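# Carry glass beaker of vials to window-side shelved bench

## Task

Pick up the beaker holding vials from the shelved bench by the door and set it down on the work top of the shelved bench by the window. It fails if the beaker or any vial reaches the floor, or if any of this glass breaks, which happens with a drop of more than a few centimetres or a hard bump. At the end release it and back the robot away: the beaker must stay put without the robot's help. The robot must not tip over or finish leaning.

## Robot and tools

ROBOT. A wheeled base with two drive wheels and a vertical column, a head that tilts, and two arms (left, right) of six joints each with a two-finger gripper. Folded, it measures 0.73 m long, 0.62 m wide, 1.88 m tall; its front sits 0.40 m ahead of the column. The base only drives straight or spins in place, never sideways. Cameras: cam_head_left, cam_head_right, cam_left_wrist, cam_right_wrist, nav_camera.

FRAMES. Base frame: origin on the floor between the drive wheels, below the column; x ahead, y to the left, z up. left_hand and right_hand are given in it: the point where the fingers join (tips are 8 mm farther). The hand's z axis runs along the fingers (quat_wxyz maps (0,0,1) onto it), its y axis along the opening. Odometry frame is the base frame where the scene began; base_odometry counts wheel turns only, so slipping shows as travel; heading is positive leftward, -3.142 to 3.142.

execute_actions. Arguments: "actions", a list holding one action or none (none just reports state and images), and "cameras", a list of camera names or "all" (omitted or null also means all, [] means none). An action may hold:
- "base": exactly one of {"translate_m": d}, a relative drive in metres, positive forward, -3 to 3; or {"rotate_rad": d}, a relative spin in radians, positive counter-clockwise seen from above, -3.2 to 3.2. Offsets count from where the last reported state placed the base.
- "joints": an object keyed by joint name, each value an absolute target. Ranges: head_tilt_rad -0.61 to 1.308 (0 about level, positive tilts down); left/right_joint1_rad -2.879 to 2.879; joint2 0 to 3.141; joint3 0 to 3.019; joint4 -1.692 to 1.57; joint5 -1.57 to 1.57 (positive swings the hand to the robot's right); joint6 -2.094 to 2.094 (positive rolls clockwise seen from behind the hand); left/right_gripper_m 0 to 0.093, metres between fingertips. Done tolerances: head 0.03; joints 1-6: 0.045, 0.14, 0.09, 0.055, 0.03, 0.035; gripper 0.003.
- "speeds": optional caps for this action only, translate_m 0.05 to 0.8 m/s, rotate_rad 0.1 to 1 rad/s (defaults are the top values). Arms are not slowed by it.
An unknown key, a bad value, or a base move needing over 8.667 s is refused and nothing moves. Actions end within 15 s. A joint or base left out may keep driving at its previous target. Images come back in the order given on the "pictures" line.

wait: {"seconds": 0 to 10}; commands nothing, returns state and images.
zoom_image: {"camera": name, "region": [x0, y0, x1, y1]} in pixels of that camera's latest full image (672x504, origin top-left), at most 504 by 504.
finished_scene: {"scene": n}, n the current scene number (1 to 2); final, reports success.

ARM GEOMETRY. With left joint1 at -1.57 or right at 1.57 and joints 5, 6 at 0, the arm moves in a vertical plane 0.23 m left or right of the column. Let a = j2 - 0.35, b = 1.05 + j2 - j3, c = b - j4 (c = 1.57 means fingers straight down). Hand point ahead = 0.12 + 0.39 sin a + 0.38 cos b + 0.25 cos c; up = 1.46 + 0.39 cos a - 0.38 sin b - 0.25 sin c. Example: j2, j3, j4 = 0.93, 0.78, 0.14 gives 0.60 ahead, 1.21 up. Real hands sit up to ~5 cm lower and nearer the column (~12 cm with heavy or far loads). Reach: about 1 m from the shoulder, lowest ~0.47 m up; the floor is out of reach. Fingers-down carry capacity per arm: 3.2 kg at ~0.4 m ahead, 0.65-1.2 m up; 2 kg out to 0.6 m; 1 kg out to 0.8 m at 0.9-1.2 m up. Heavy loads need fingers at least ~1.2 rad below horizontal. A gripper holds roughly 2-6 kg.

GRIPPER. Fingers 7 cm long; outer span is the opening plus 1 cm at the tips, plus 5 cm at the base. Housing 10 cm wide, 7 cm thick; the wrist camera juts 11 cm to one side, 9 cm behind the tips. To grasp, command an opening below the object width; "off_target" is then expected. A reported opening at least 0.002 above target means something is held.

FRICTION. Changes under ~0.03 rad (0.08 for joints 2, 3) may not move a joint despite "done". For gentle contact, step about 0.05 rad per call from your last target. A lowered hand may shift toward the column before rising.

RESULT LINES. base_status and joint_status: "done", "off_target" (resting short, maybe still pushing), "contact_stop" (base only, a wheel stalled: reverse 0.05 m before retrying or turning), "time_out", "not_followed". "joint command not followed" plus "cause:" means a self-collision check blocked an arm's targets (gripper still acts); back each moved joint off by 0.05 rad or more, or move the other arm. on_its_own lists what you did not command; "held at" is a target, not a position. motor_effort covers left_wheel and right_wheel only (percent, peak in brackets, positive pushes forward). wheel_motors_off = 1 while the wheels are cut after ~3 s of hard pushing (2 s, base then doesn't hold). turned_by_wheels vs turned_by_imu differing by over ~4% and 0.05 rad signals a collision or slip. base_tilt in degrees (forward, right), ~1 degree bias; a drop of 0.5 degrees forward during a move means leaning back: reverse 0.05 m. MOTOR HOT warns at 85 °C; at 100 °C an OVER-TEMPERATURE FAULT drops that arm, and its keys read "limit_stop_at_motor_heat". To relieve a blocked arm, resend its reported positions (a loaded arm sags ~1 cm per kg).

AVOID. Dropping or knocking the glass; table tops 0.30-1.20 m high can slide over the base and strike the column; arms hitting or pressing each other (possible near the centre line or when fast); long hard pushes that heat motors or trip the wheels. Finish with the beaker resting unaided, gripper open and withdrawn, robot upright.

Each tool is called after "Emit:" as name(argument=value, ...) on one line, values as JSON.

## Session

Emit:
execute_actions(actions=[])

Scene clock: 0.00 s.
base_odometry: x=+0.000 y=+0.000 heading=+0.000 (m, m, rad; odometry frame)
turned_by_wheels: +0.000 (rad since the last result)
turned_by_imu: +0.000 (rad since the last result)
base_tilt: forward=+0.2 right=-0.3 (deg)
base_status: not commanded
joint_positions: head_tilt_rad=+0.896 left_joint1_rad=-1.558 left_joint2_rad=+0.872 left_joint3_rad=+0.434 left_joint4_rad=-0.982 left_joint5_rad=+0.038 left_joint6_rad=+0.072 left_gripper_m=+0.095 right_joint1_rad=+1.601 right_joint2_rad=+0.857 right_joint3_rad=+0.432 right_joint4_rad=-0.918 right_joint5_rad=-0.011 right_joint6_rad=+0.069 right_gripper_m=+0.094
joint_status: not commanded
wheel_motors_off: 0
motor_effort: left_wheel=+2 right_wheel=+4 (%)
left_hand: x=+0.1578 y=+0.2208 z=+1.2551 quat_wxyz=(+0.433, -0.019, -0.901, +0.029) (m; base frame)
right_hand: x=+0.1702 y=-0.2165 z=+1.2442 quat_wxyz=(+0.398, -0.022, -0.917, +0.000) (m; base frame)
pictures: cam_head_left, cam_head_right, cam_left_wrist, cam_right_wrist, nav_camera
Images, in order (width x height): cam_head_left 672x504, cam_head_right 672x504, cam_left_wrist 672x504, cam_right_wrist 672x504, nav_camera 672x504.

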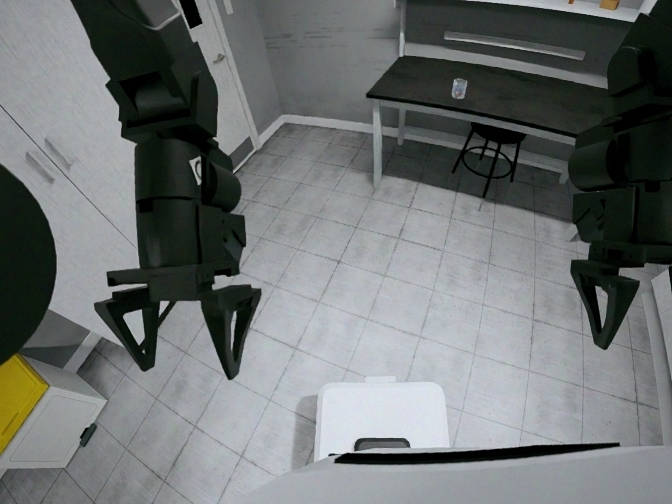

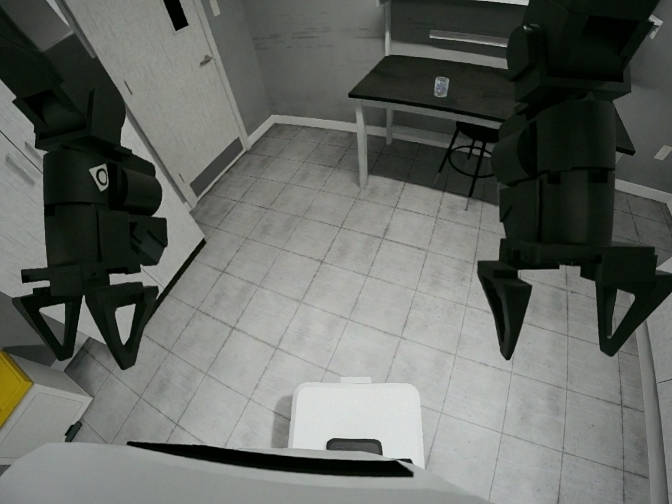

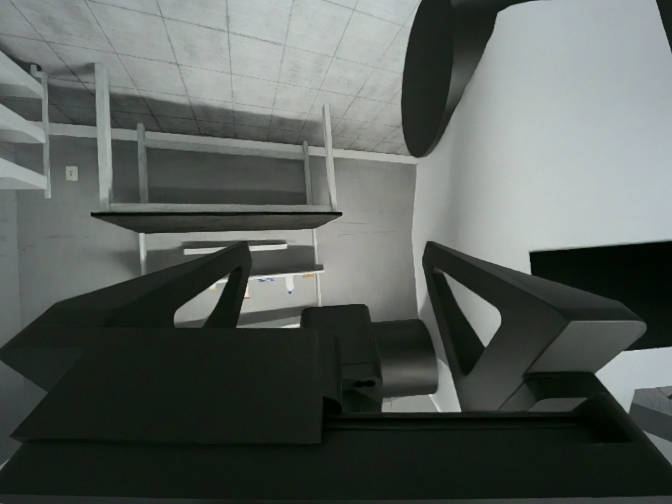

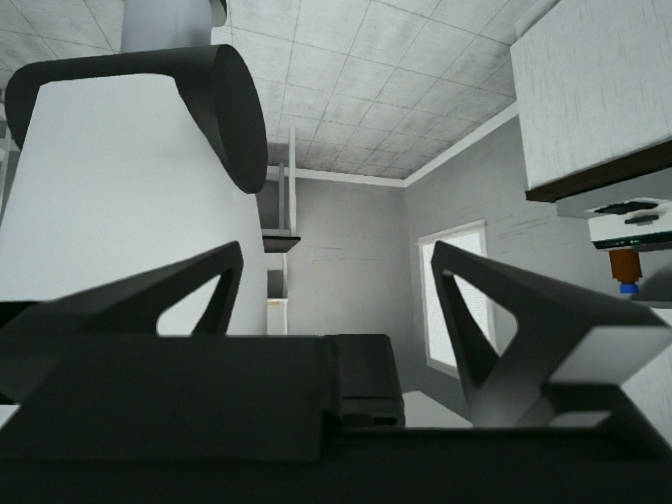

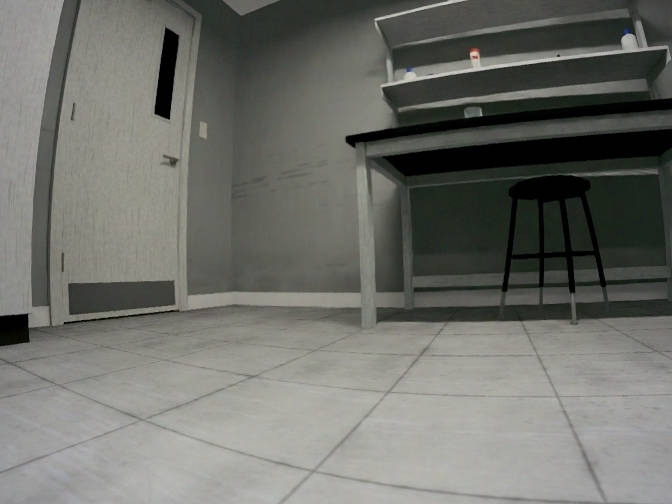

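Emit:
execute_actions(actions=[{"base":{"rotate_rad":-0.185},"joints":{"head_tilt_rad":0.7,"right_joint1_rad":1.57,"right_joint2_rad":1.36,"right_joint3_rad":1.23,"right_joint4_rad":-0.385,"right_joint5_rad":0,"right_joint6_rad":0,"right_gripper_m":0.093}}], cameras=["nav_camera"])

Emit:
execute_actions(actions=[{"base":{"translate_m":1.05}}], cameras=["cam_head_left","cam_head_right","cam_right_wrist","nav_camera"])

Scene clock: 22.97 s.
base_odometry: x=+0.000 y=+0.000 heading=-0.184 (m, m, rad; odometry frame)
turned_by_wheels: -0.184 (rad since the last result)
turned_by_imu: -0.182 (rad since the last result)
base_tilt: forward=+0.3 right=-0.2 (deg)
base_status: done
joint_positions: head_tilt_rad=+0.717 left_joint1_rad=-1.558 left_joint2_rad=+0.872 left_joint3_rad=+0.434 left_joint4_rad=-0.982 left_joint5_rad=+0.038 left_joint6_rad=+0.072 left_gripper_m=+0.095 right_joint1_rad=+1.575 right_joint2_rad=+1.363 right_joint3_rad=+1.230 right_joint4_rad=-0.395 right_joint5_rad=-0.004 right_joint6_rad=+0.007 right_gripper_m=+0.093
joint_status: all done
wheel_motors_off: 0
motor_effort: left_wheel=+2(33) right_wheel=-3(36) (%)
left_hand: x=+0.1578 y=+0.2208 z=+1.2551 quat_wxyz=(+0.433, -0.019, -0.901, +0.029) (m; base frame)
right_hand: x=+0.5952 y=-0.2225 z=+1.0594 quat_wxyz=(+0.002, -0.003, -1.000, -0.003) (m; base frame)
pictures: nav_camera
Images, in order (width x height): nav_camera 672x504.

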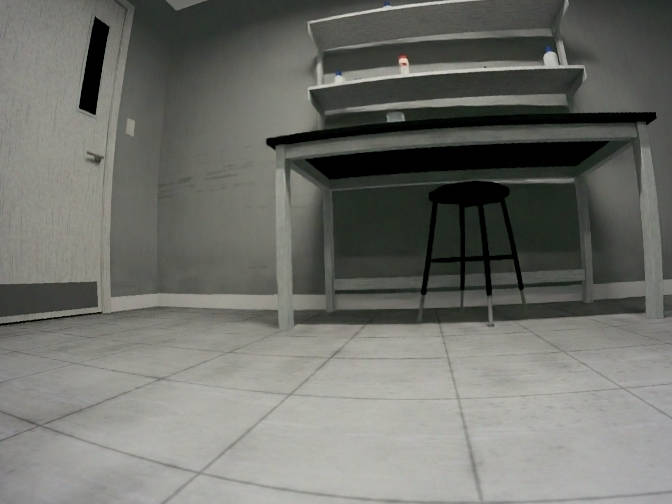

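Scene clock: 26.20 s.
base_odometry: x=+1.032 y=-0.192 heading=-0.184 (m, m, rad; odometry frame)
turned_by_wheels: +0.000 (rad since the last result)
turned_by_imu: -0.005 (rad since the last result)
base_tilt: forward=+0.1 right=-0.3 (deg)
base_status: done
joint_positions: head_tilt_rad=+0.716 left_joint1_rad=-1.558 left_joint2_rad=+0.872 left_joint3_rad=+0.436 left_joint4_rad=-0.982 left_joint5_rad=+0.038 left_joint6_rad=+0.072 left_gripper_m=+0.095 right_joint1_rad=+1.575 right_joint2_rad=+1.362 right_joint3_rad=+1.226 right_joint4_rad=-0.395 right_joint5_rad=-0.004 right_joint6_rad=+0.007 right_gripper_m=+0.093
joint_status: not commanded
wheel_motors_off: 0
motor_effort: left_wheel=-1(44) right_wheel=+0(54) (%)
left_hand: x=+0.1589 y=+0.2208 z=+1.2548 quat_wxyz=(+0.432, -0.019, -0.901, +0.029) (m; base frame)
right_hand: x=+0.5934 y=-0.2225 z=+1.0593 quat_wxyz=(+0.004, -0.003, -1.000, -0.003) (m; base frame)
pictures: cam_head_left, cam_head_right, cam_right_wrist, nav_camera
Images, in order (width x height): cam_head_left 672x504, cam_head_right 672x504, cam_right_wrist 672x504, nav_camera 672x504.

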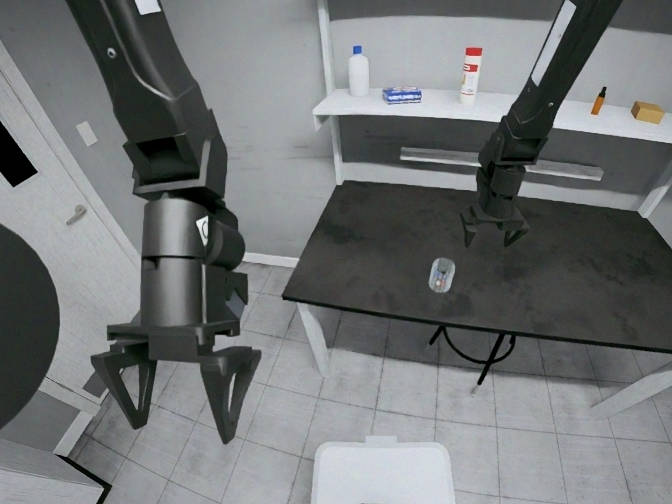

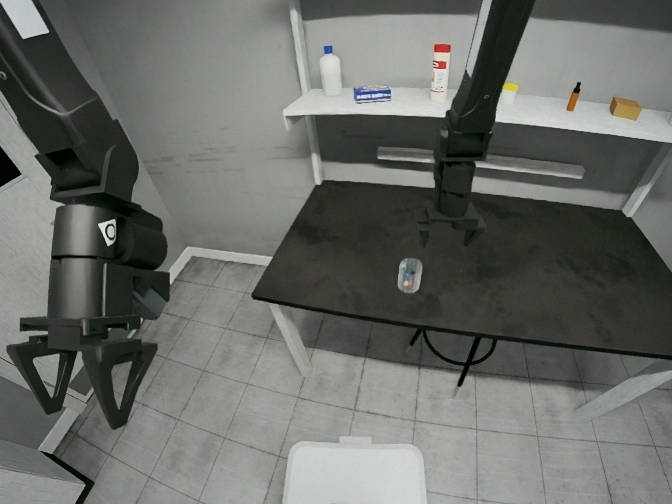

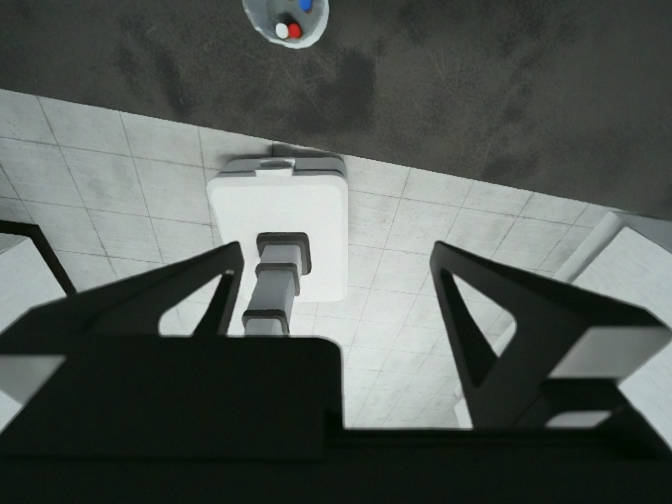

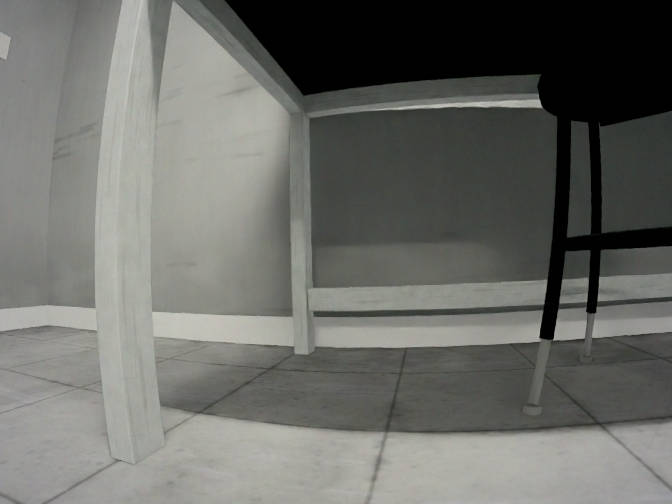

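Emit:
execute_actions(actions=[{"base":{"translate_m":0.082},"joints":{"head_tilt_rad":0.85,"right_joint2_rad":1.6,"right_joint3_rad":1.35,"right_joint4_rad":-0.26}}], cameras=[])

Emit:
execute_actions(actions=[{"base":{"rotate_rad":0.069},"joints":{"right_joint2_rad":1.77,"right_joint3_rad":1.475,"right_joint4_rad":-0.215}}], cameras=["cam_head_left","cam_right_wrist"])

Scene clock: 60.23 s.
base_odometry: x=+1.113 y=-0.207 heading=-0.184 (m, m, rad; odometry frame)
turned_by_wheels: +0.000 (rad since the last result)
turned_by_imu: -0.002 (rad since the last result)
base_tilt: forward=+0.3 right=-0.3 (deg)
base_status: done
joint_positions: head_tilt_rad=+0.852 left_joint1_rad=-1.558 left_joint2_rad=+0.872 left_joint3_rad=+0.437 left_joint4_rad=-0.982 left_joint5_rad=+0.038 left_joint6_rad=+0.072 left_gripper_m=+0.095 right_joint1_rad=+1.575 right_joint2_rad=+1.613 right_joint3_rad=+1.345 right_joint4_rad=-0.265 right_joint5_rad=-0.004 right_joint6_rad=+0.007 right_gripper_m=+0.093
joint_status: all done
wheel_motors_off: 0
motor_effort: left_wheel=+0(31) right_wheel=+0(40) (%)
left_hand: x=+0.1594 y=+0.2208 z=+1.2547 quat_wxyz=(+0.431, -0.019, -0.902, +0.029) (m; base frame)
right_hand: x=+0.5855 y=-0.2222 z=+0.9561 quat_wxyz=(+0.005, -0.003, -1.000, -0.003) (m; base frame)
pictures: none
No camera images: the call's "cameras" was empty. Leave "cameras" out to get every camera's image.

Scene clock: 61.33 s.
base_odometry: x=+1.113 y=-0.207 heading=-0.116 (m, m, rad; odometry frame)
turned_by_wheels: +0.068 (rad since the last result)
turned_by_imu: +0.067 (rad since the last result)
base_tilt: forward=+0.1 right=-0.2 (deg)
base_status: done
joint_positions: head_tilt_rad=+0.852 left_joint1_rad=-1.558 left_joint2_rad=+0.872 left_joint3_rad=+0.437 left_joint4_rad=-0.982 left_joint5_rad=+0.038 left_joint6_rad=+0.072 left_gripper_m=+0.095 right_joint1_rad=+1.572 right_joint2_rad=+1.771 right_joint3_rad=+1.469 right_joint4_rad=-0.222 right_joint5_rad=-0.003 right_joint6_rad=+0.007 right_gripper_m=+0.093
joint_status: all done
wheel_motors_off: 0
motor_effort: left_wheel=-1(36) right_wheel=+0(42) (%)
left_hand: x=+0.1594 y=+0.2208 z=+1.2547 quat_wxyz=(+0.431, -0.019, -0.902, +0.029) (m; base frame)
right_hand: x=+0.5885 y=-0.2238 z=+0.8937 quat_wxyz=(+0.000, -0.003, -1.000, -0.002) (m; base frame)
pictures: cam_head_left, cam_right_wrist
Images, in order (width x height): cam_head_left 672x504, cam_right_wrist 672x504.

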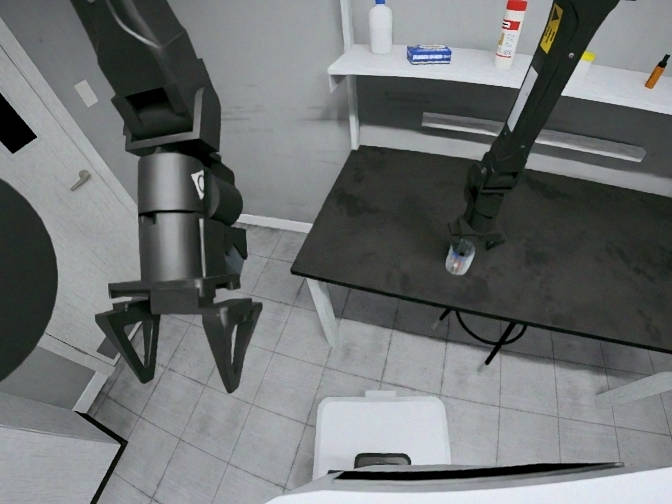

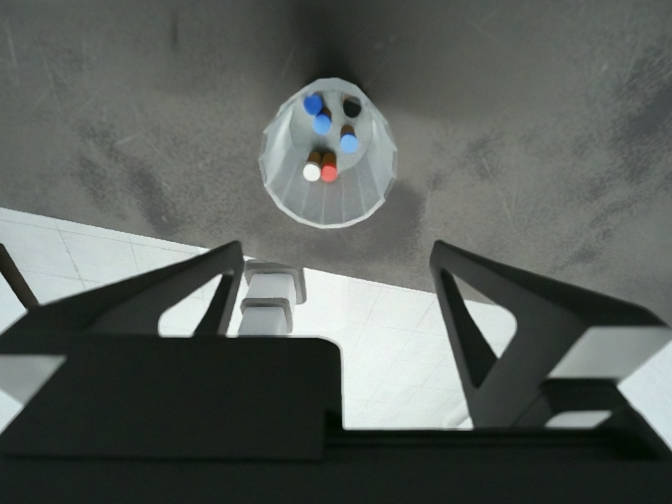

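Emit:
execute_actions(actions=[{"base":{"translate_m":0.021}}], cameras=[])

Emit:
execute_actions(actions=[{"base":{"rotate_rad":0.008},"speeds":{"rotate_rad":0.1},"joints":{"right_joint2_rad":1.866,"right_joint3_rad":1.562,"right_joint4_rad":-0.205}}], cameras=["cam_right_wrist"])

Scene clock: 71.70 s.
base_odometry: x=+1.134 y=-0.210 heading=-0.115 (m, m, rad; odometry frame)
turned_by_wheels: +0.001 (rad since the last result)
turned_by_imu: +0.000 (rad since the last result)
base_tilt: forward=+0.2 right=-0.2 (deg)
base_status: done
joint_positions: head_tilt_rad=+0.852 left_joint1_rad=-1.558 left_joint2_rad=+0.871 left_joint3_rad=+0.435 left_joint4_rad=-0.982 left_joint5_rad=+0.038 left_joint6_rad=+0.072 left_gripper_m=+0.095 right_joint1_rad=+1.572 right_joint2_rad=+1.770 right_joint3_rad=+1.472 right_joint4_rad=-0.222 right_joint5_rad=-0.003 right_joint6_rad=+0.007 right_gripper_m=+0.093
joint_status: not commanded
wheel_motors_off: 0
motor_effort: left_wheel=+3(48) right_wheel=+0(47) (%)
left_hand: x=+0.1583 y=+0.2208 z=+1.2550 quat_wxyz=(+0.432, -0.019, -0.901, +0.029) (m; base frame)
right_hand: x=+0.5908 y=-0.2243 z=+0.8945 quat_wxyz=(-0.002, -0.003, -1.000, -0.002) (m; base frame)
pictures: none
No camera images: the call's "cameras" was empty. Leave "cameras" out to get every camera's image.

Scene clock: 72.50 s.
base_odometry: x=+1.134 y=-0.210 heading=-0.109 (m, m, rad; odometry frame)
turned_by_wheels: +0.006 (rad since the last result)
turned_by_imu: +0.006 (rad since the last result)
base_tilt: forward=+0.2 right=-0.3 (deg)
base_status: done
joint_positions: head_tilt_rad=+0.852 left_joint1_rad=-1.558 left_joint2_rad=+0.871 left_joint3_rad=+0.435 left_joint4_rad=-0.982 left_joint5_rad=+0.038 left_joint6_rad=+0.072 left_gripper_m=+0.095 right_joint1_rad=+1.572 right_joint2_rad=+1.858 right_joint3_rad=+1.559 right_joint4_rad=-0.216 right_joint5_rad=-0.003 right_joint6_rad=+0.007 right_gripper_m=+0.093
joint_status: all done
wheel_motors_off: 0
motor_effort: left_wheel=-1(36) right_wheel=+2(35) (%)
left_hand: x=+0.1583 y=+0.2208 z=+1.2550 quat_wxyz=(+0.432, -0.019, -0.901, +0.029) (m; base frame)
right_hand: x=+0.5951 y=-0.2240 z=+0.8605 quat_wxyz=(-0.004, -0.003, -1.000, -0.002) (m; base frame)
pictures: cam_right_wrist
Images, in order (width x height): cam_right_wrist 672x504.

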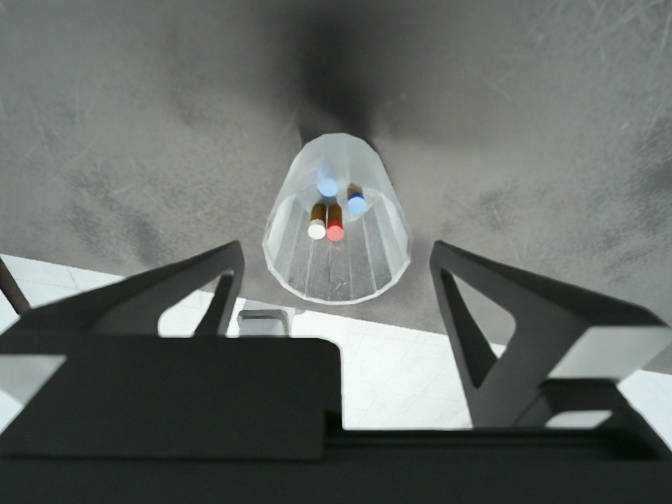

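Emit:
execute_actions(actions=[{"joints":{"right_joint2_rad":1.95,"right_joint3_rad":1.645}}], cameras=["cam_right_wrist"])

Emit:
execute_actions(actions=[{"joints":{"right_joint2_rad":2.03,"right_joint3_rad":1.727}}], cameras=["cam_right_wrist"])

Scene clock: 80.43 s.
base_odometry: x=+1.134 y=-0.210 heading=-0.109 (m, m, rad; odometry frame)
turned_by_wheels: +0.000 (rad since the last result)
turned_by_imu: -0.001 (rad since the last result)
base_tilt: forward=+0.2 right=-0.3 (deg)
base_status: not commanded
joint_positions: head_tilt_rad=+0.852 left_joint1_rad=-1.558 left_joint2_rad=+0.871 left_joint3_rad=+0.435 left_joint4_rad=-0.982 left_joint5_rad=+0.038 left_joint6_rad=+0.072 left_gripper_m=+0.095 right_joint1_rad=+1.572 right_joint2_rad=+1.943 right_joint3_rad=+1.642 right_joint4_rad=-0.216 right_joint5_rad=-0.003 right_joint6_rad=+0.007 right_gripper_m=+0.093
joint_status: all done
wheel_motors_off: 0
motor_effort: left_wheel=+0(5) right_wheel=+2(2) (%)
left_hand: x=+0.1583 y=+0.2208 z=+1.2550 quat_wxyz=(+0.432, -0.019, -0.901, +0.029) (m; base frame)
right_hand: x=+0.5945 y=-0.2240 z=+0.8276 quat_wxyz=(-0.003, -0.003, -1.000, -0.002) (m; base frame)
pictures: cam_right_wrist
Images, in order (width x height): cam_right_wrist 672x504.

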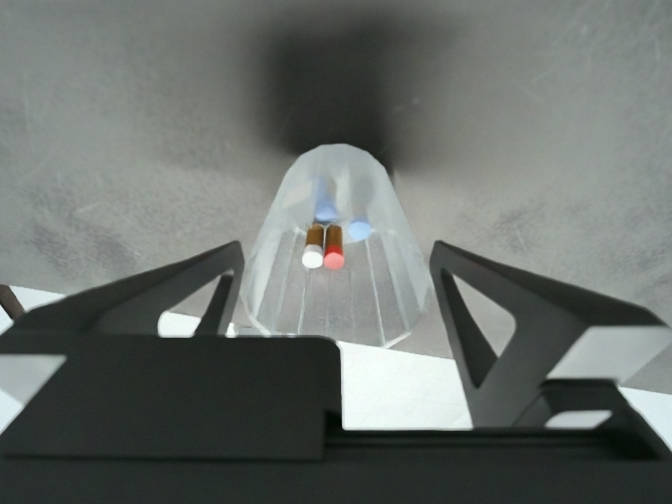

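Scene clock: 81.20 s.
base_odometry: x=+1.134 y=-0.210 heading=-0.109 (m, m, rad; odometry frame)
turned_by_wheels: +0.000 (rad since the last result)
turned_by_imu: +0.000 (rad since the last result)
base_tilt: forward=+0.1 right=-0.3 (deg)
base_status: not commanded
joint_positions: head_tilt_rad=+0.852 left_joint1_rad=-1.558 left_joint2_rad=+0.871 left_joint3_rad=+0.435 left_joint4_rad=-0.982 left_joint5_rad=+0.038 left_joint6_rad=+0.072 left_gripper_m=+0.095 right_joint1_rad=+1.572 right_joint2_rad=+2.022 right_joint3_rad=+1.725 right_joint4_rad=-0.216 right_joint5_rad=-0.003 right_joint6_rad=+0.007 right_gripper_m=+0.093
joint_status: all done
wheel_motors_off: 0
motor_effort: left_wheel=-2(1) right_wheel=+3(3) (%)
left_hand: x=+0.1583 y=+0.2208 z=+1.2550 quat_wxyz=(+0.432, -0.019, -0.901, +0.029) (m; base frame)
right_hand: x=+0.5946 y=-0.2240 z=+0.7976 quat_wxyz=(-0.005, -0.003, -1.000, -0.002) (m; base frame)
pictures: cam_right_wrist
Images, in order (width x height): cam_right_wrist 672x504.

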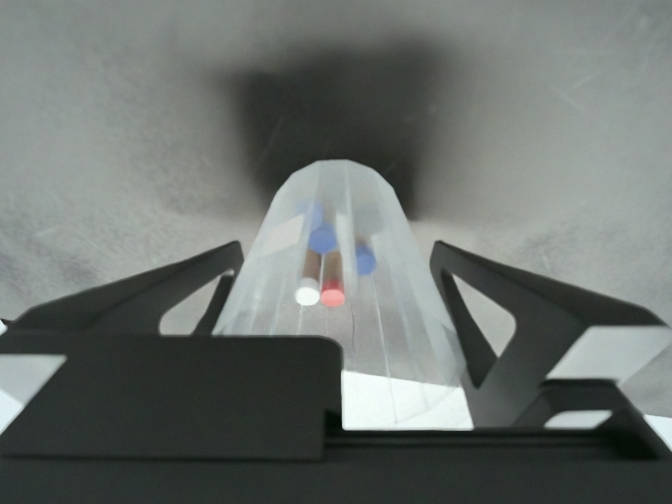

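Emit:
execute_actions(actions=[{"base":{"translate_m":-0.008},"speeds":{"translate_m":0.05}}], cameras=["cam_right_wrist"])

Emit:
execute_actions(actions=[{"joints":{"right_gripper_m":0.045}}], cameras=["cam_right_wrist"])

Scene clock: 92.97 s.
base_odometry: x=+1.126 y=-0.209 heading=-0.110 (m, m, rad; odometry frame)
turned_by_wheels: -0.001 (rad since the last result)
turned_by_imu: -0.003 (rad since the last result)
base_tilt: forward=+0.3 right=-0.3 (deg)
base_status: done
joint_positions: head_tilt_rad=+0.852 left_joint1_rad=-1.558 left_joint2_rad=+0.871 left_joint3_rad=+0.434 left_joint4_rad=-0.982 left_joint5_rad=+0.038 left_joint6_rad=+0.072 left_gripper_m=+0.095 right_joint1_rad=+1.572 right_joint2_rad=+2.023 right_joint3_rad=+1.722 right_joint4_rad=-0.216 right_joint5_rad=-0.003 right_joint6_rad=+0.007 right_gripper_m=+0.093
joint_status: not commanded
wheel_motors_off: 0
motor_effort: left_wheel=-2(47) right_wheel=+2(37) (%)
left_hand: x=+0.1578 y=+0.2208 z=+1.2552 quat_wxyz=(+0.432, -0.019, -0.901, +0.029) (m; base frame)
right_hand: x=+0.5927 y=-0.2240 z=+0.7971 quat_wxyz=(-0.004, -0.003, -1.000, -0.002) (m; base frame)
pictures: cam_right_wrist
Images, in order (width x height): cam_right_wrist 672x504.

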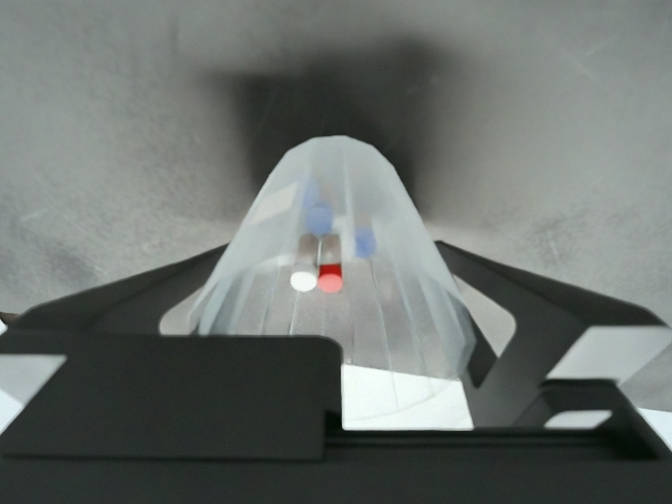

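Scene clock: 93.57 s.
base_odometry: x=+1.126 y=-0.209 heading=-0.110 (m, m, rad; odometry frame)
turned_by_wheels: +0.000 (rad since the last result)
turned_by_imu: +0.000 (rad since the last result)
base_tilt: forward=+0.2 right=-0.3 (deg)
base_status: not commanded
joint_positions: head_tilt_rad=+0.852 left_joint1_rad=-1.558 left_joint2_rad=+0.871 left_joint3_rad=+0.434 left_joint4_rad=-0.982 left_joint5_rad=+0.038 left_joint6_rad=+0.072 left_gripper_m=+0.095 right_joint1_rad=+1.572 right_joint2_rad=+2.023 right_joint3_rad=+1.722 right_joint4_rad=-0.216 right_joint5_rad=-0.002 right_joint6_rad=+0.007 right_gripper_m=+0.069
joint_status: right_gripper_m off_target (ended at +0.069, target +0.045)
wheel_motors_off: 0
motor_effort: left_wheel=-1(0) right_wheel=+2(0) (%)
left_hand: x=+0.1578 y=+0.2208 z=+1.2552 quat_wxyz=(+0.432, -0.019, -0.901, +0.029) (m; base frame)
right_hand: x=+0.5927 y=-0.2241 z=+0.7971 quat_wxyz=(-0.004, -0.003, -1.000, -0.002) (m; base frame)
pictures: cam_right_wrist
Images, in order (width x height): cam_right_wrist 672x504.

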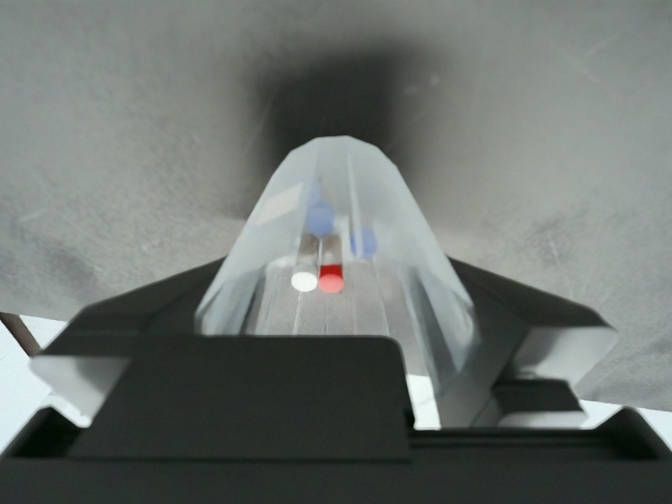

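Emit:
execute_actions(actions=[{"joints":{"right_joint2_rad":1.8,"right_joint3_rad":1.5,"right_gripper_m":0.045}}], cameras=["cam_right_wrist"])

Emit:
execute_actions(actions=[{"base":{"translate_m":-0.9},"speeds":{"translate_m":0.6},"joints":{"head_tilt_rad":0.7,"right_joint2_rad":1.42,"right_joint3_rad":1.26,"right_joint4_rad":-0.355,"right_gripper_m":0.045}}], cameras=["cam_head_left","cam_head_right","cam_left_wrist","cam_right_wrist"])

Scene clock: 103.37 s.
base_odometry: x=+1.126 y=-0.209 heading=-0.110 (m, m, rad; odometry frame)
turned_by_wheels: +0.000 (rad since the last result)
turned_by_imu: -0.001 (rad since the last result)
base_tilt: forward=+0.2 right=-0.2 (deg)
base_status: not commanded
joint_positions: head_tilt_rad=+0.852 left_joint1_rad=-1.558 left_joint2_rad=+0.871 left_joint3_rad=+0.434 left_joint4_rad=-0.982 left_joint5_rad=+0.038 left_joint6_rad=+0.072 left_gripper_m=+0.095 right_joint1_rad=+1.572 right_joint2_rad=+1.795 right_joint3_rad=+1.499 right_joint4_rad=-0.216 right_joint5_rad=-0.002 right_joint6_rad=+0.007 right_gripper_m=+0.069
joint_status: right_gripper_m off_target (ended at +0.069, target +0.045); the others done
wheel_motors_off: 0
motor_effort: left_wheel=-2(1) right_wheel=+3(2) (%)
left_hand: x=+0.1578 y=+0.2208 z=+1.2552 quat_wxyz=(+0.432, -0.019, -0.901, +0.029) (m; base frame)
right_hand: x=+0.5950 y=-0.2242 z=+0.8852 quat_wxyz=(-0.006, -0.003, -1.000, -0.002) (m; base frame)
pictures: cam_right_wrist
Images, in order (width x height): cam_right_wrist 672x504.

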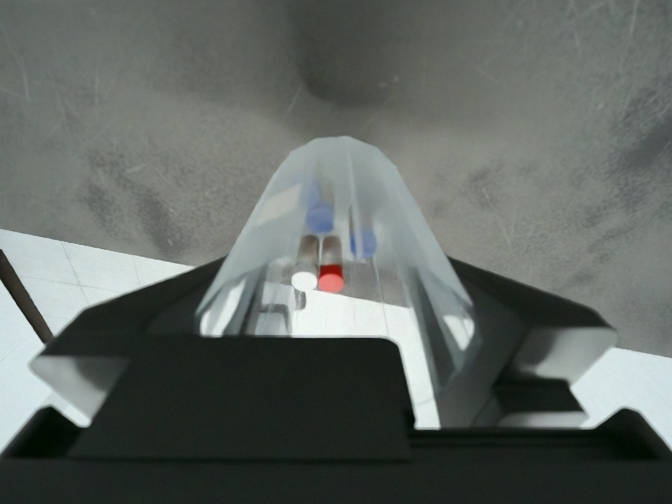

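Scene clock: 106.57 s.
base_odometry: x=+0.232 y=-0.110 heading=-0.110 (m, m, rad; odometry frame)
turned_by_wheels: +0.001 (rad since the last result)
turned_by_imu: +0.003 (rad since the last result)
base_tilt: forward=+0.3 right=-0.2 (deg)
base_status: done
joint_positions: head_tilt_rad=+0.716 left_joint1_rad=-1.558 left_joint2_rad=+0.871 left_joint3_rad=+0.433 left_joint4_rad=-0.982 left_joint5_rad=+0.038 left_joint6_rad=+0.072 left_gripper_m=+0.095 right_joint1_rad=+1.572 right_joint2_rad=+1.417 right_joint3_rad=+1.252 right_joint4_rad=-0.350 right_joint5_rad=-0.002 right_joint6_rad=+0.007 right_gripper_m=+0.069
joint_status: right_gripper_m off_target (ended at +0.069, target +0.045); the others done
wheel_motors_off: 0
motor_effort: left_wheel=-1(54) right_wheel=+0(58) (%)
left_hand: x=+0.1572 y=+0.2208 z=+1.2554 quat_wxyz=(+0.433, -0.019, -0.901, +0.029) (m; base frame)
right_hand: x=+0.5976 y=-0.2243 z=+1.0370 quat_wxyz=(-0.004, -0.003, -1.000, -0.002) (m; base frame)
pictures: cam_head_left, cam_head_right, cam_left_wrist, cam_right_wrist
Images, in order (width x height): cam_head_left 672x504, cam_head_right 672x504, cam_left_wrist 672x504, cam_right_wrist 672x504.

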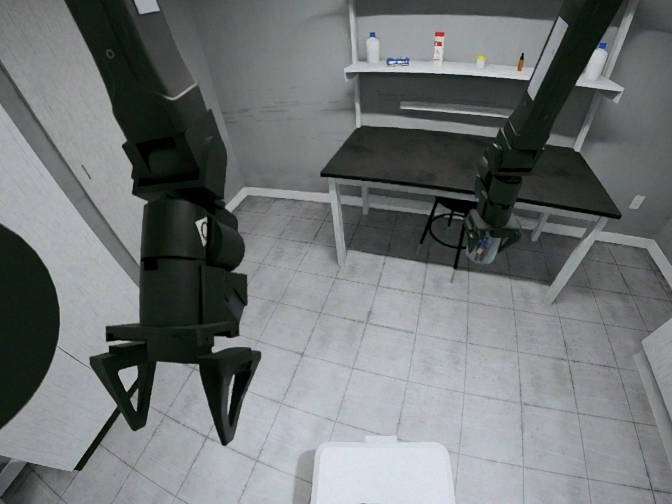

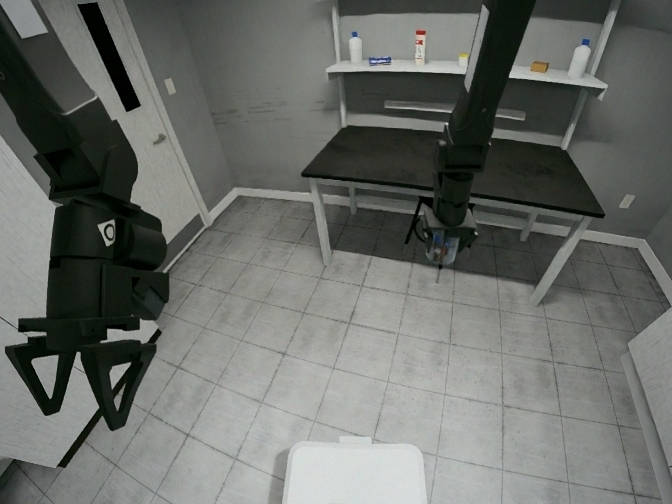

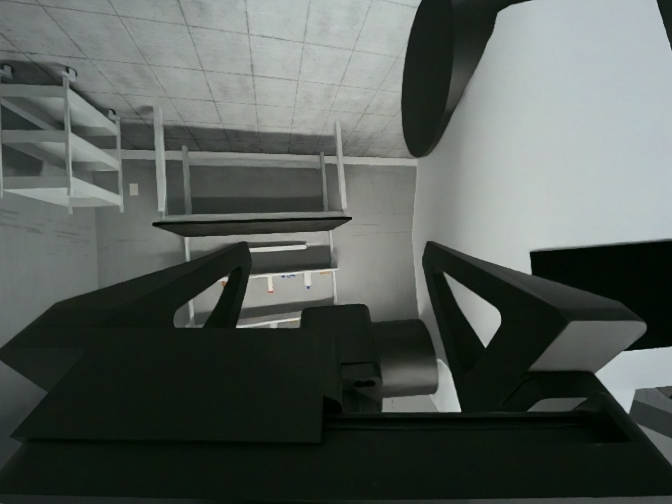

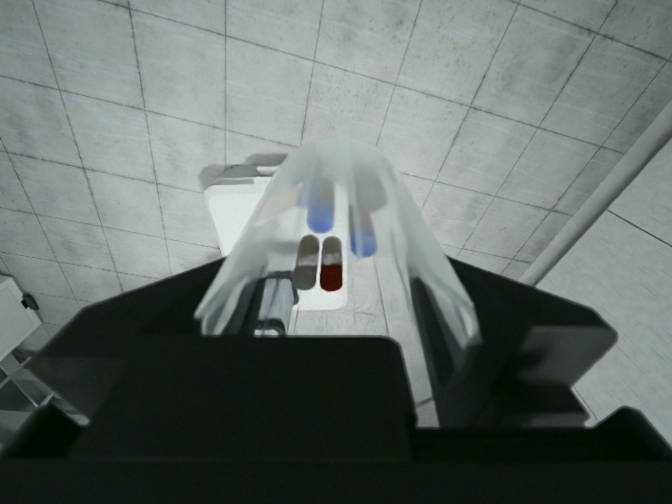

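Emit:
execute_actions(actions=[{"base":{"rotate_rad":2.82},"speeds":{"rotate_rad":0.8},"joints":{"head_tilt_rad":0.5,"right_gripper_m":0.045}}], cameras=["cam_head_left","nav_camera"])

Scene clock: 118.07 s.
base_odometry: x=+0.232 y=-0.110 heading=+2.710 (m, m, rad; odometry frame)
turned_by_wheels: +2.820 (rad since the last result)
turned_by_imu: +2.803 (rad since the last result)
base_tilt: forward=+0.2 right=-0.3 (deg)
base_status: done
joint_positions: head_tilt_rad=+0.518 left_joint1_rad=-1.558 left_joint2_rad=+0.871 left_joint3_rad=+0.433 left_joint4_rad=-0.982 left_joint5_rad=+0.038 left_joint6_rad=+0.072 left_gripper_m=+0.095 right_joint1_rad=+1.570 right_joint2_rad=+1.417 right_joint3_rad=+1.252 right_joint4_rad=-0.350 right_joint5_rad=-0.002 right_joint6_rad=+0.007 right_gripper_m=+0.069
joint_status: right_gripper_m off_target (ended at +0.069, target +0.045); the others done
wheel_motors_off: 0
motor_effort: left_wheel=-1(39) right_wheel=+0(52) (%)
left_hand: x=+0.1572 y=+0.2208 z=+1.2554 quat_wxyz=(+0.433, -0.019, -0.901, +0.029) (m; base frame)
right_hand: x=+0.5976 y=-0.2253 z=+1.0370 quat_wxyz=(-0.004, -0.004, -1.000, -0.001) (m; base frame)
pictures: cam_head_left, nav_camera
Images, in order (width x height): cam_head_left 672x504, nav_camera 672x504.

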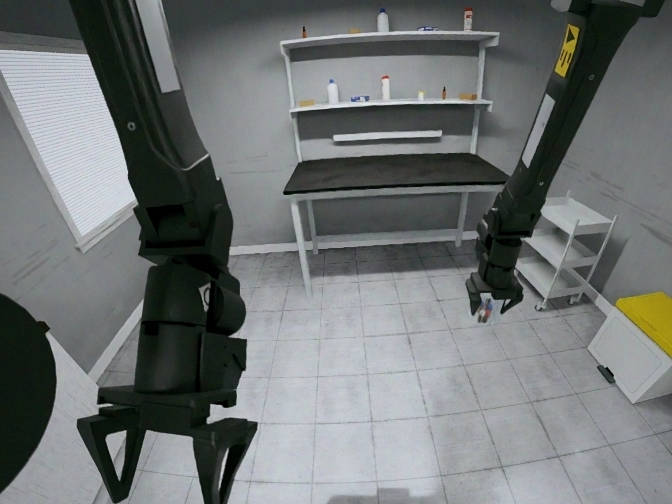

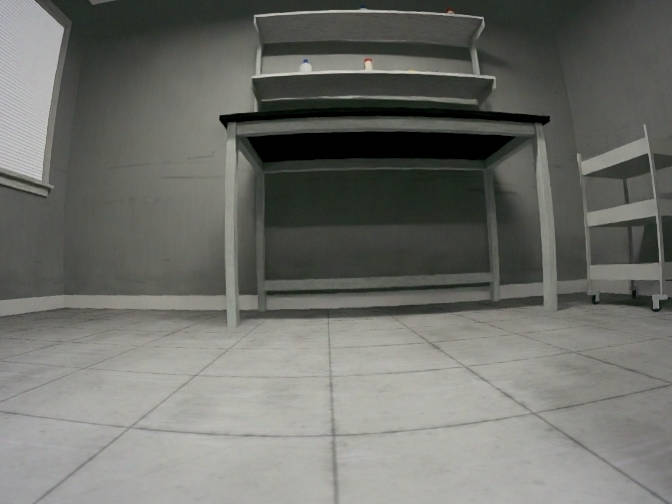

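Emit:
execute_actions(actions=[{"base":{"translate_m":1.4},"speeds":{"translate_m":0.7},"joints":{"head_tilt_rad":0.85,"right_gripper_m":0.045}}], cameras=["cam_head_left","cam_right_wrist"])

Scene clock: 133.07 s.
base_odometry: x=-1.040 y=+0.476 heading=+2.710 (m, m, rad; odometry frame)
turned_by_wheels: +0.000 (rad since the last result)
turned_by_imu: -0.007 (rad since the last result)
base_tilt: forward=+0.3 right=-0.1 (deg)
base_status: done
joint_positions: head_tilt_rad=+0.852 left_joint1_rad=-1.558 left_joint2_rad=+0.871 left_joint3_rad=+0.434 left_joint4_rad=-0.982 left_joint5_rad=+0.038 left_joint6_rad=+0.072 left_gripper_m=+0.095 right_joint1_rad=+1.570 right_joint2_rad=+1.418 right_joint3_rad=+1.252 right_joint4_rad=-0.350 right_joint5_rad=-0.002 right_joint6_rad=+0.007 right_gripper_m=+0.069
joint_status: right_gripper_m off_target (ended at +0.069, target +0.045); the others done
wheel_motors_off: 0
motor_effort: left_wheel=+2(46) right_wheel=+1(62) (%)
left_hand: x=+0.1579 y=+0.2208 z=+1.2553 quat_wxyz=(+0.432, -0.019, -0.901, +0.029) (m; base frame)
right_hand: x=+0.5972 y=-0.2253 z=+1.0366 quat_wxyz=(-0.004, -0.004, -1.000, -0.001) (m; base frame)
pictures: cam_head_left, cam_right_wrist
Images, in order (width x height): cam_head_left 672x504, cam_right_wrist 672x504.

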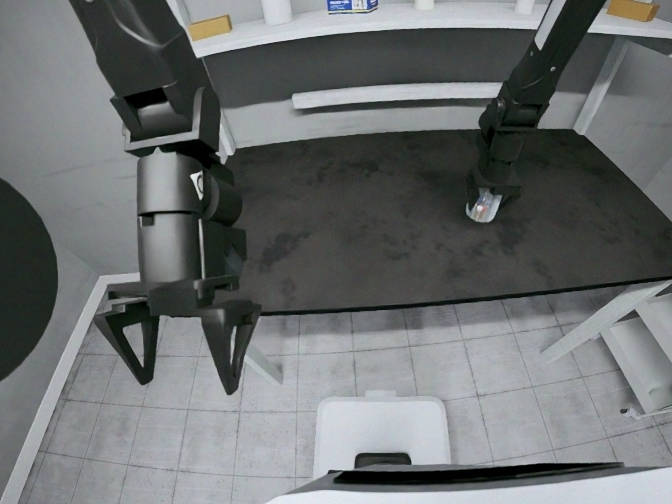

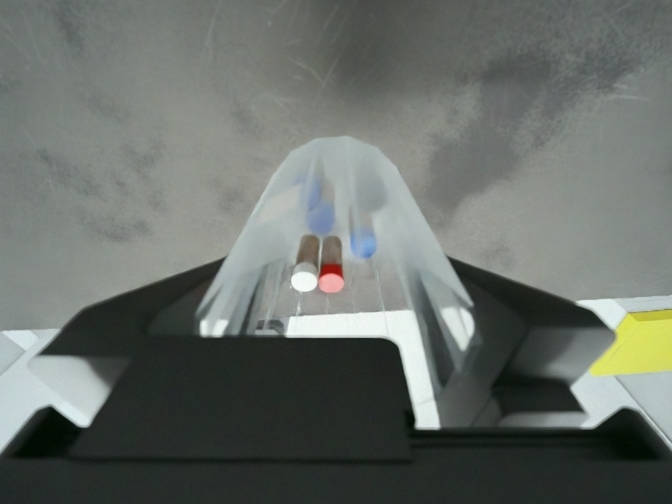

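Emit:
execute_actions(actions=[{"base":{"translate_m":0.05},"speeds":{"translate_m":0.2},"joints":{"right_joint2_rad":1.54,"right_joint3_rad":1.32,"right_joint4_rad":-0.29,"right_gripper_m":0.045}}], cameras=["cam_right_wrist"])

Emit:
execute_actions(actions=[{"joints":{"right_joint2_rad":1.585,"right_joint3_rad":1.35,"right_joint4_rad":-0.27,"right_gripper_m":0.045}}], cameras=["cam_right_wrist"])

Scene clock: 143.73 s.
base_odometry: x=-1.086 y=+0.497 heading=+2.710 (m, m, rad; odometry frame)
turned_by_wheels: +0.000 (rad since the last result)
turned_by_imu: -0.001 (rad since the last result)
base_tilt: forward=+0.2 right=-0.4 (deg)
base_status: done
joint_positions: head_tilt_rad=+0.852 left_joint1_rad=-1.558 left_joint2_rad=+0.871 left_joint3_rad=+0.436 left_joint4_rad=-0.982 left_joint5_rad=+0.038 left_joint6_rad=+0.072 left_gripper_m=+0.095 right_joint1_rad=+1.570 right_joint2_rad=+1.552 right_joint3_rad=+1.314 right_joint4_rad=-0.300 right_joint5_rad=-0.002 right_joint6_rad=+0.007 right_gripper_m=+0.069
joint_status: right_gripper_m off_target (ended at +0.069, target +0.045); the others done
wheel_motors_off: 0
motor_effort: left_wheel=-1(29) right_wheel=+0(39) (%)
left_hand: x=+0.1589 y=+0.2208 z=+1.2550 quat_wxyz=(+0.431, -0.019, -0.902, +0.029) (m; base frame)
right_hand: x=+0.5876 y=-0.2253 z=+0.9814 quat_wxyz=(+0.007, -0.004, -1.000, -0.001) (m; base frame)
pictures: cam_right_wrist
Images, in order (width x height): cam_right_wrist 672x504.

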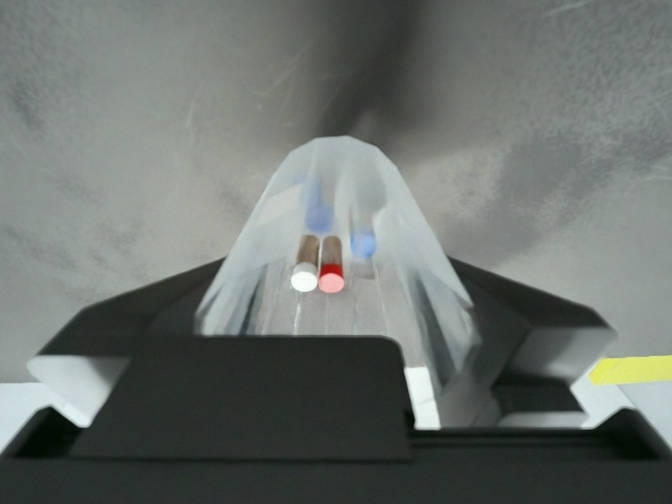

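Scene clock: 144.40 s.
base_odometry: x=-1.086 y=+0.497 heading=+2.710 (m, m, rad; odometry frame)
turned_by_wheels: +0.000 (rad since the last result)
turned_by_imu: +0.000 (rad since the last result)
base_tilt: forward=+0.2 right=-0.2 (deg)
base_status: not commanded
joint_positions: head_tilt_rad=+0.852 left_joint1_rad=-1.558 left_joint2_rad=+0.871 left_joint3_rad=+0.436 left_joint4_rad=-0.982 left_joint5_rad=+0.038 left_joint6_rad=+0.072 left_gripper_m=+0.095 right_joint1_rad=+1.570 right_joint2_rad=+1.576 right_joint3_rad=+1.340 right_joint4_rad=-0.284 right_joint5_rad=-0.002 right_joint6_rad=+0.007 right_gripper_m=+0.069
joint_status: right_gripper_m off_target (ended at +0.069, target +0.045); the others done
wheel_motors_off: 0
motor_effort: left_wheel=+0(2) right_wheel=+1(0) (%)
left_hand: x=+0.1589 y=+0.2208 z=+1.2550 quat_wxyz=(+0.431, -0.019, -0.902, +0.029) (m; base frame)
right_hand: x=+0.5957 y=-0.2253 z=+0.9725 quat_wxyz=(-0.002, -0.004, -1.000, -0.001) (m; base frame)
pictures: cam_right_wrist
Images, in order (width x height): cam_right_wrist 672x504.

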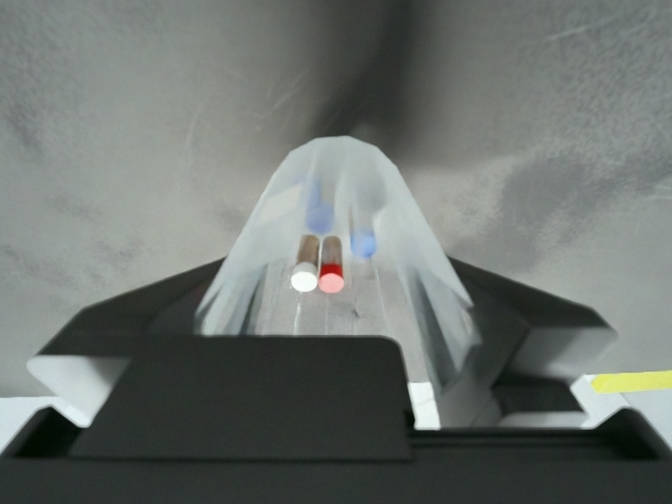

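Emit:
execute_actions(actions=[{"joints":{"right_joint2_rad":1.625,"right_joint3_rad":1.372,"right_joint4_rad":-0.255,"right_gripper_m":0.045}}], cameras=["cam_right_wrist"])

Emit:
execute_actions(actions=[{"joints":{"right_joint2_rad":1.655,"right_joint3_rad":1.392,"right_joint4_rad":-0.245,"right_gripper_m":0.045}}], cameras=["cam_right_wrist"])

Scene clock: 156.50 s.
base_odometry: x=-1.086 y=+0.497 heading=+2.710 (m, m, rad; odometry frame)
turned_by_wheels: +0.000 (rad since the last result)
turned_by_imu: -0.001 (rad since the last result)
base_tilt: forward=+0.3 right=-0.3 (deg)
base_status: not commanded
joint_positions: head_tilt_rad=+0.852 left_joint1_rad=-1.558 left_joint2_rad=+0.871 left_joint3_rad=+0.436 left_joint4_rad=-0.982 left_joint5_rad=+0.038 left_joint6_rad=+0.072 left_gripper_m=+0.095 right_joint1_rad=+1.570 right_joint2_rad=+1.623 right_joint3_rad=+1.365 right_joint4_rad=-0.268 right_joint5_rad=-0.002 right_joint6_rad=+0.007 right_gripper_m=+0.069
joint_status: right_gripper_m off_target (ended at +0.069, target +0.045); the others done
wheel_motors_off: 0
motor_effort: left_wheel=+3(3) right_wheel=+1(0) (%)
left_hand: x=+0.1589 y=+0.2208 z=+1.2550 quat_wxyz=(+0.431, -0.019, -0.902, +0.029) (m; base frame)
right_hand: x=+0.5915 y=-0.2253 z=+0.9532 quat_wxyz=(+0.001, -0.004, -1.000, -0.001) (m; base frame)
pictures: cam_right_wrist
Images, in order (width x height): cam_right_wrist 672x504.

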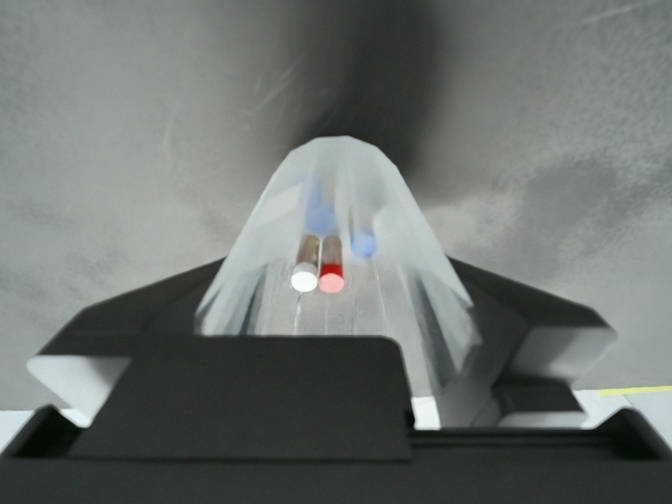

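Scene clock: 157.00 s.
base_odometry: x=-1.086 y=+0.497 heading=+2.710 (m, m, rad; odometry frame)
turned_by_wheels: +0.000 (rad since the last result)
turned_by_imu: +0.000 (rad since the last result)
base_tilt: forward=+0.1 right=-0.2 (deg)
base_status: not commanded
joint_positions: head_tilt_rad=+0.852 left_joint1_rad=-1.558 left_joint2_rad=+0.871 left_joint3_rad=+0.436 left_joint4_rad=-0.982 left_joint5_rad=+0.038 left_joint6_rad=+0.072 left_gripper_m=+0.095 right_joint1_rad=+1.570 right_joint2_rad=+1.635 right_joint3_rad=+1.378 right_joint4_rad=-0.263 right_joint5_rad=-0.003 right_joint6_rad=+0.007 right_gripper_m=+0.069
joint_status: right_gripper_m off_target (ended at +0.069, target +0.045); the others done
wheel_motors_off: 0
motor_effort: left_wheel=+1(1) right_wheel=+0(1) (%)
left_hand: x=+0.1589 y=+0.2208 z=+1.2550 quat_wxyz=(+0.431, -0.019, -0.902, +0.029) (m; base frame)
right_hand: x=+0.5950 y=-0.2252 z=+0.9487 quat_wxyz=(-0.002, -0.003, -1.000, -0.001) (m; base frame)
pictures: cam_right_wrist
Images, in order (width x height): cam_right_wrist 672x504.

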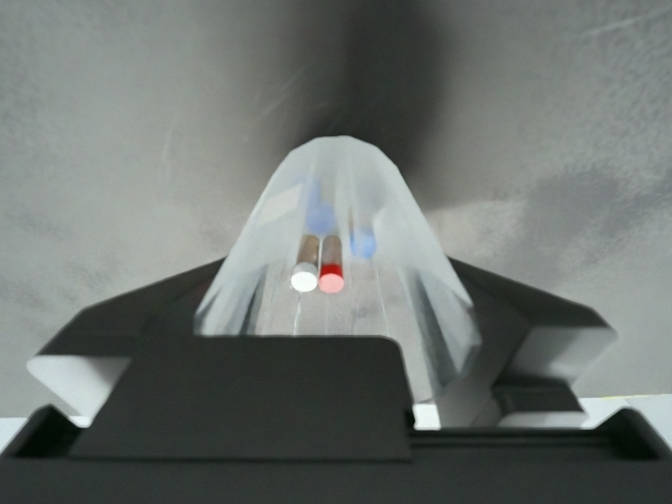

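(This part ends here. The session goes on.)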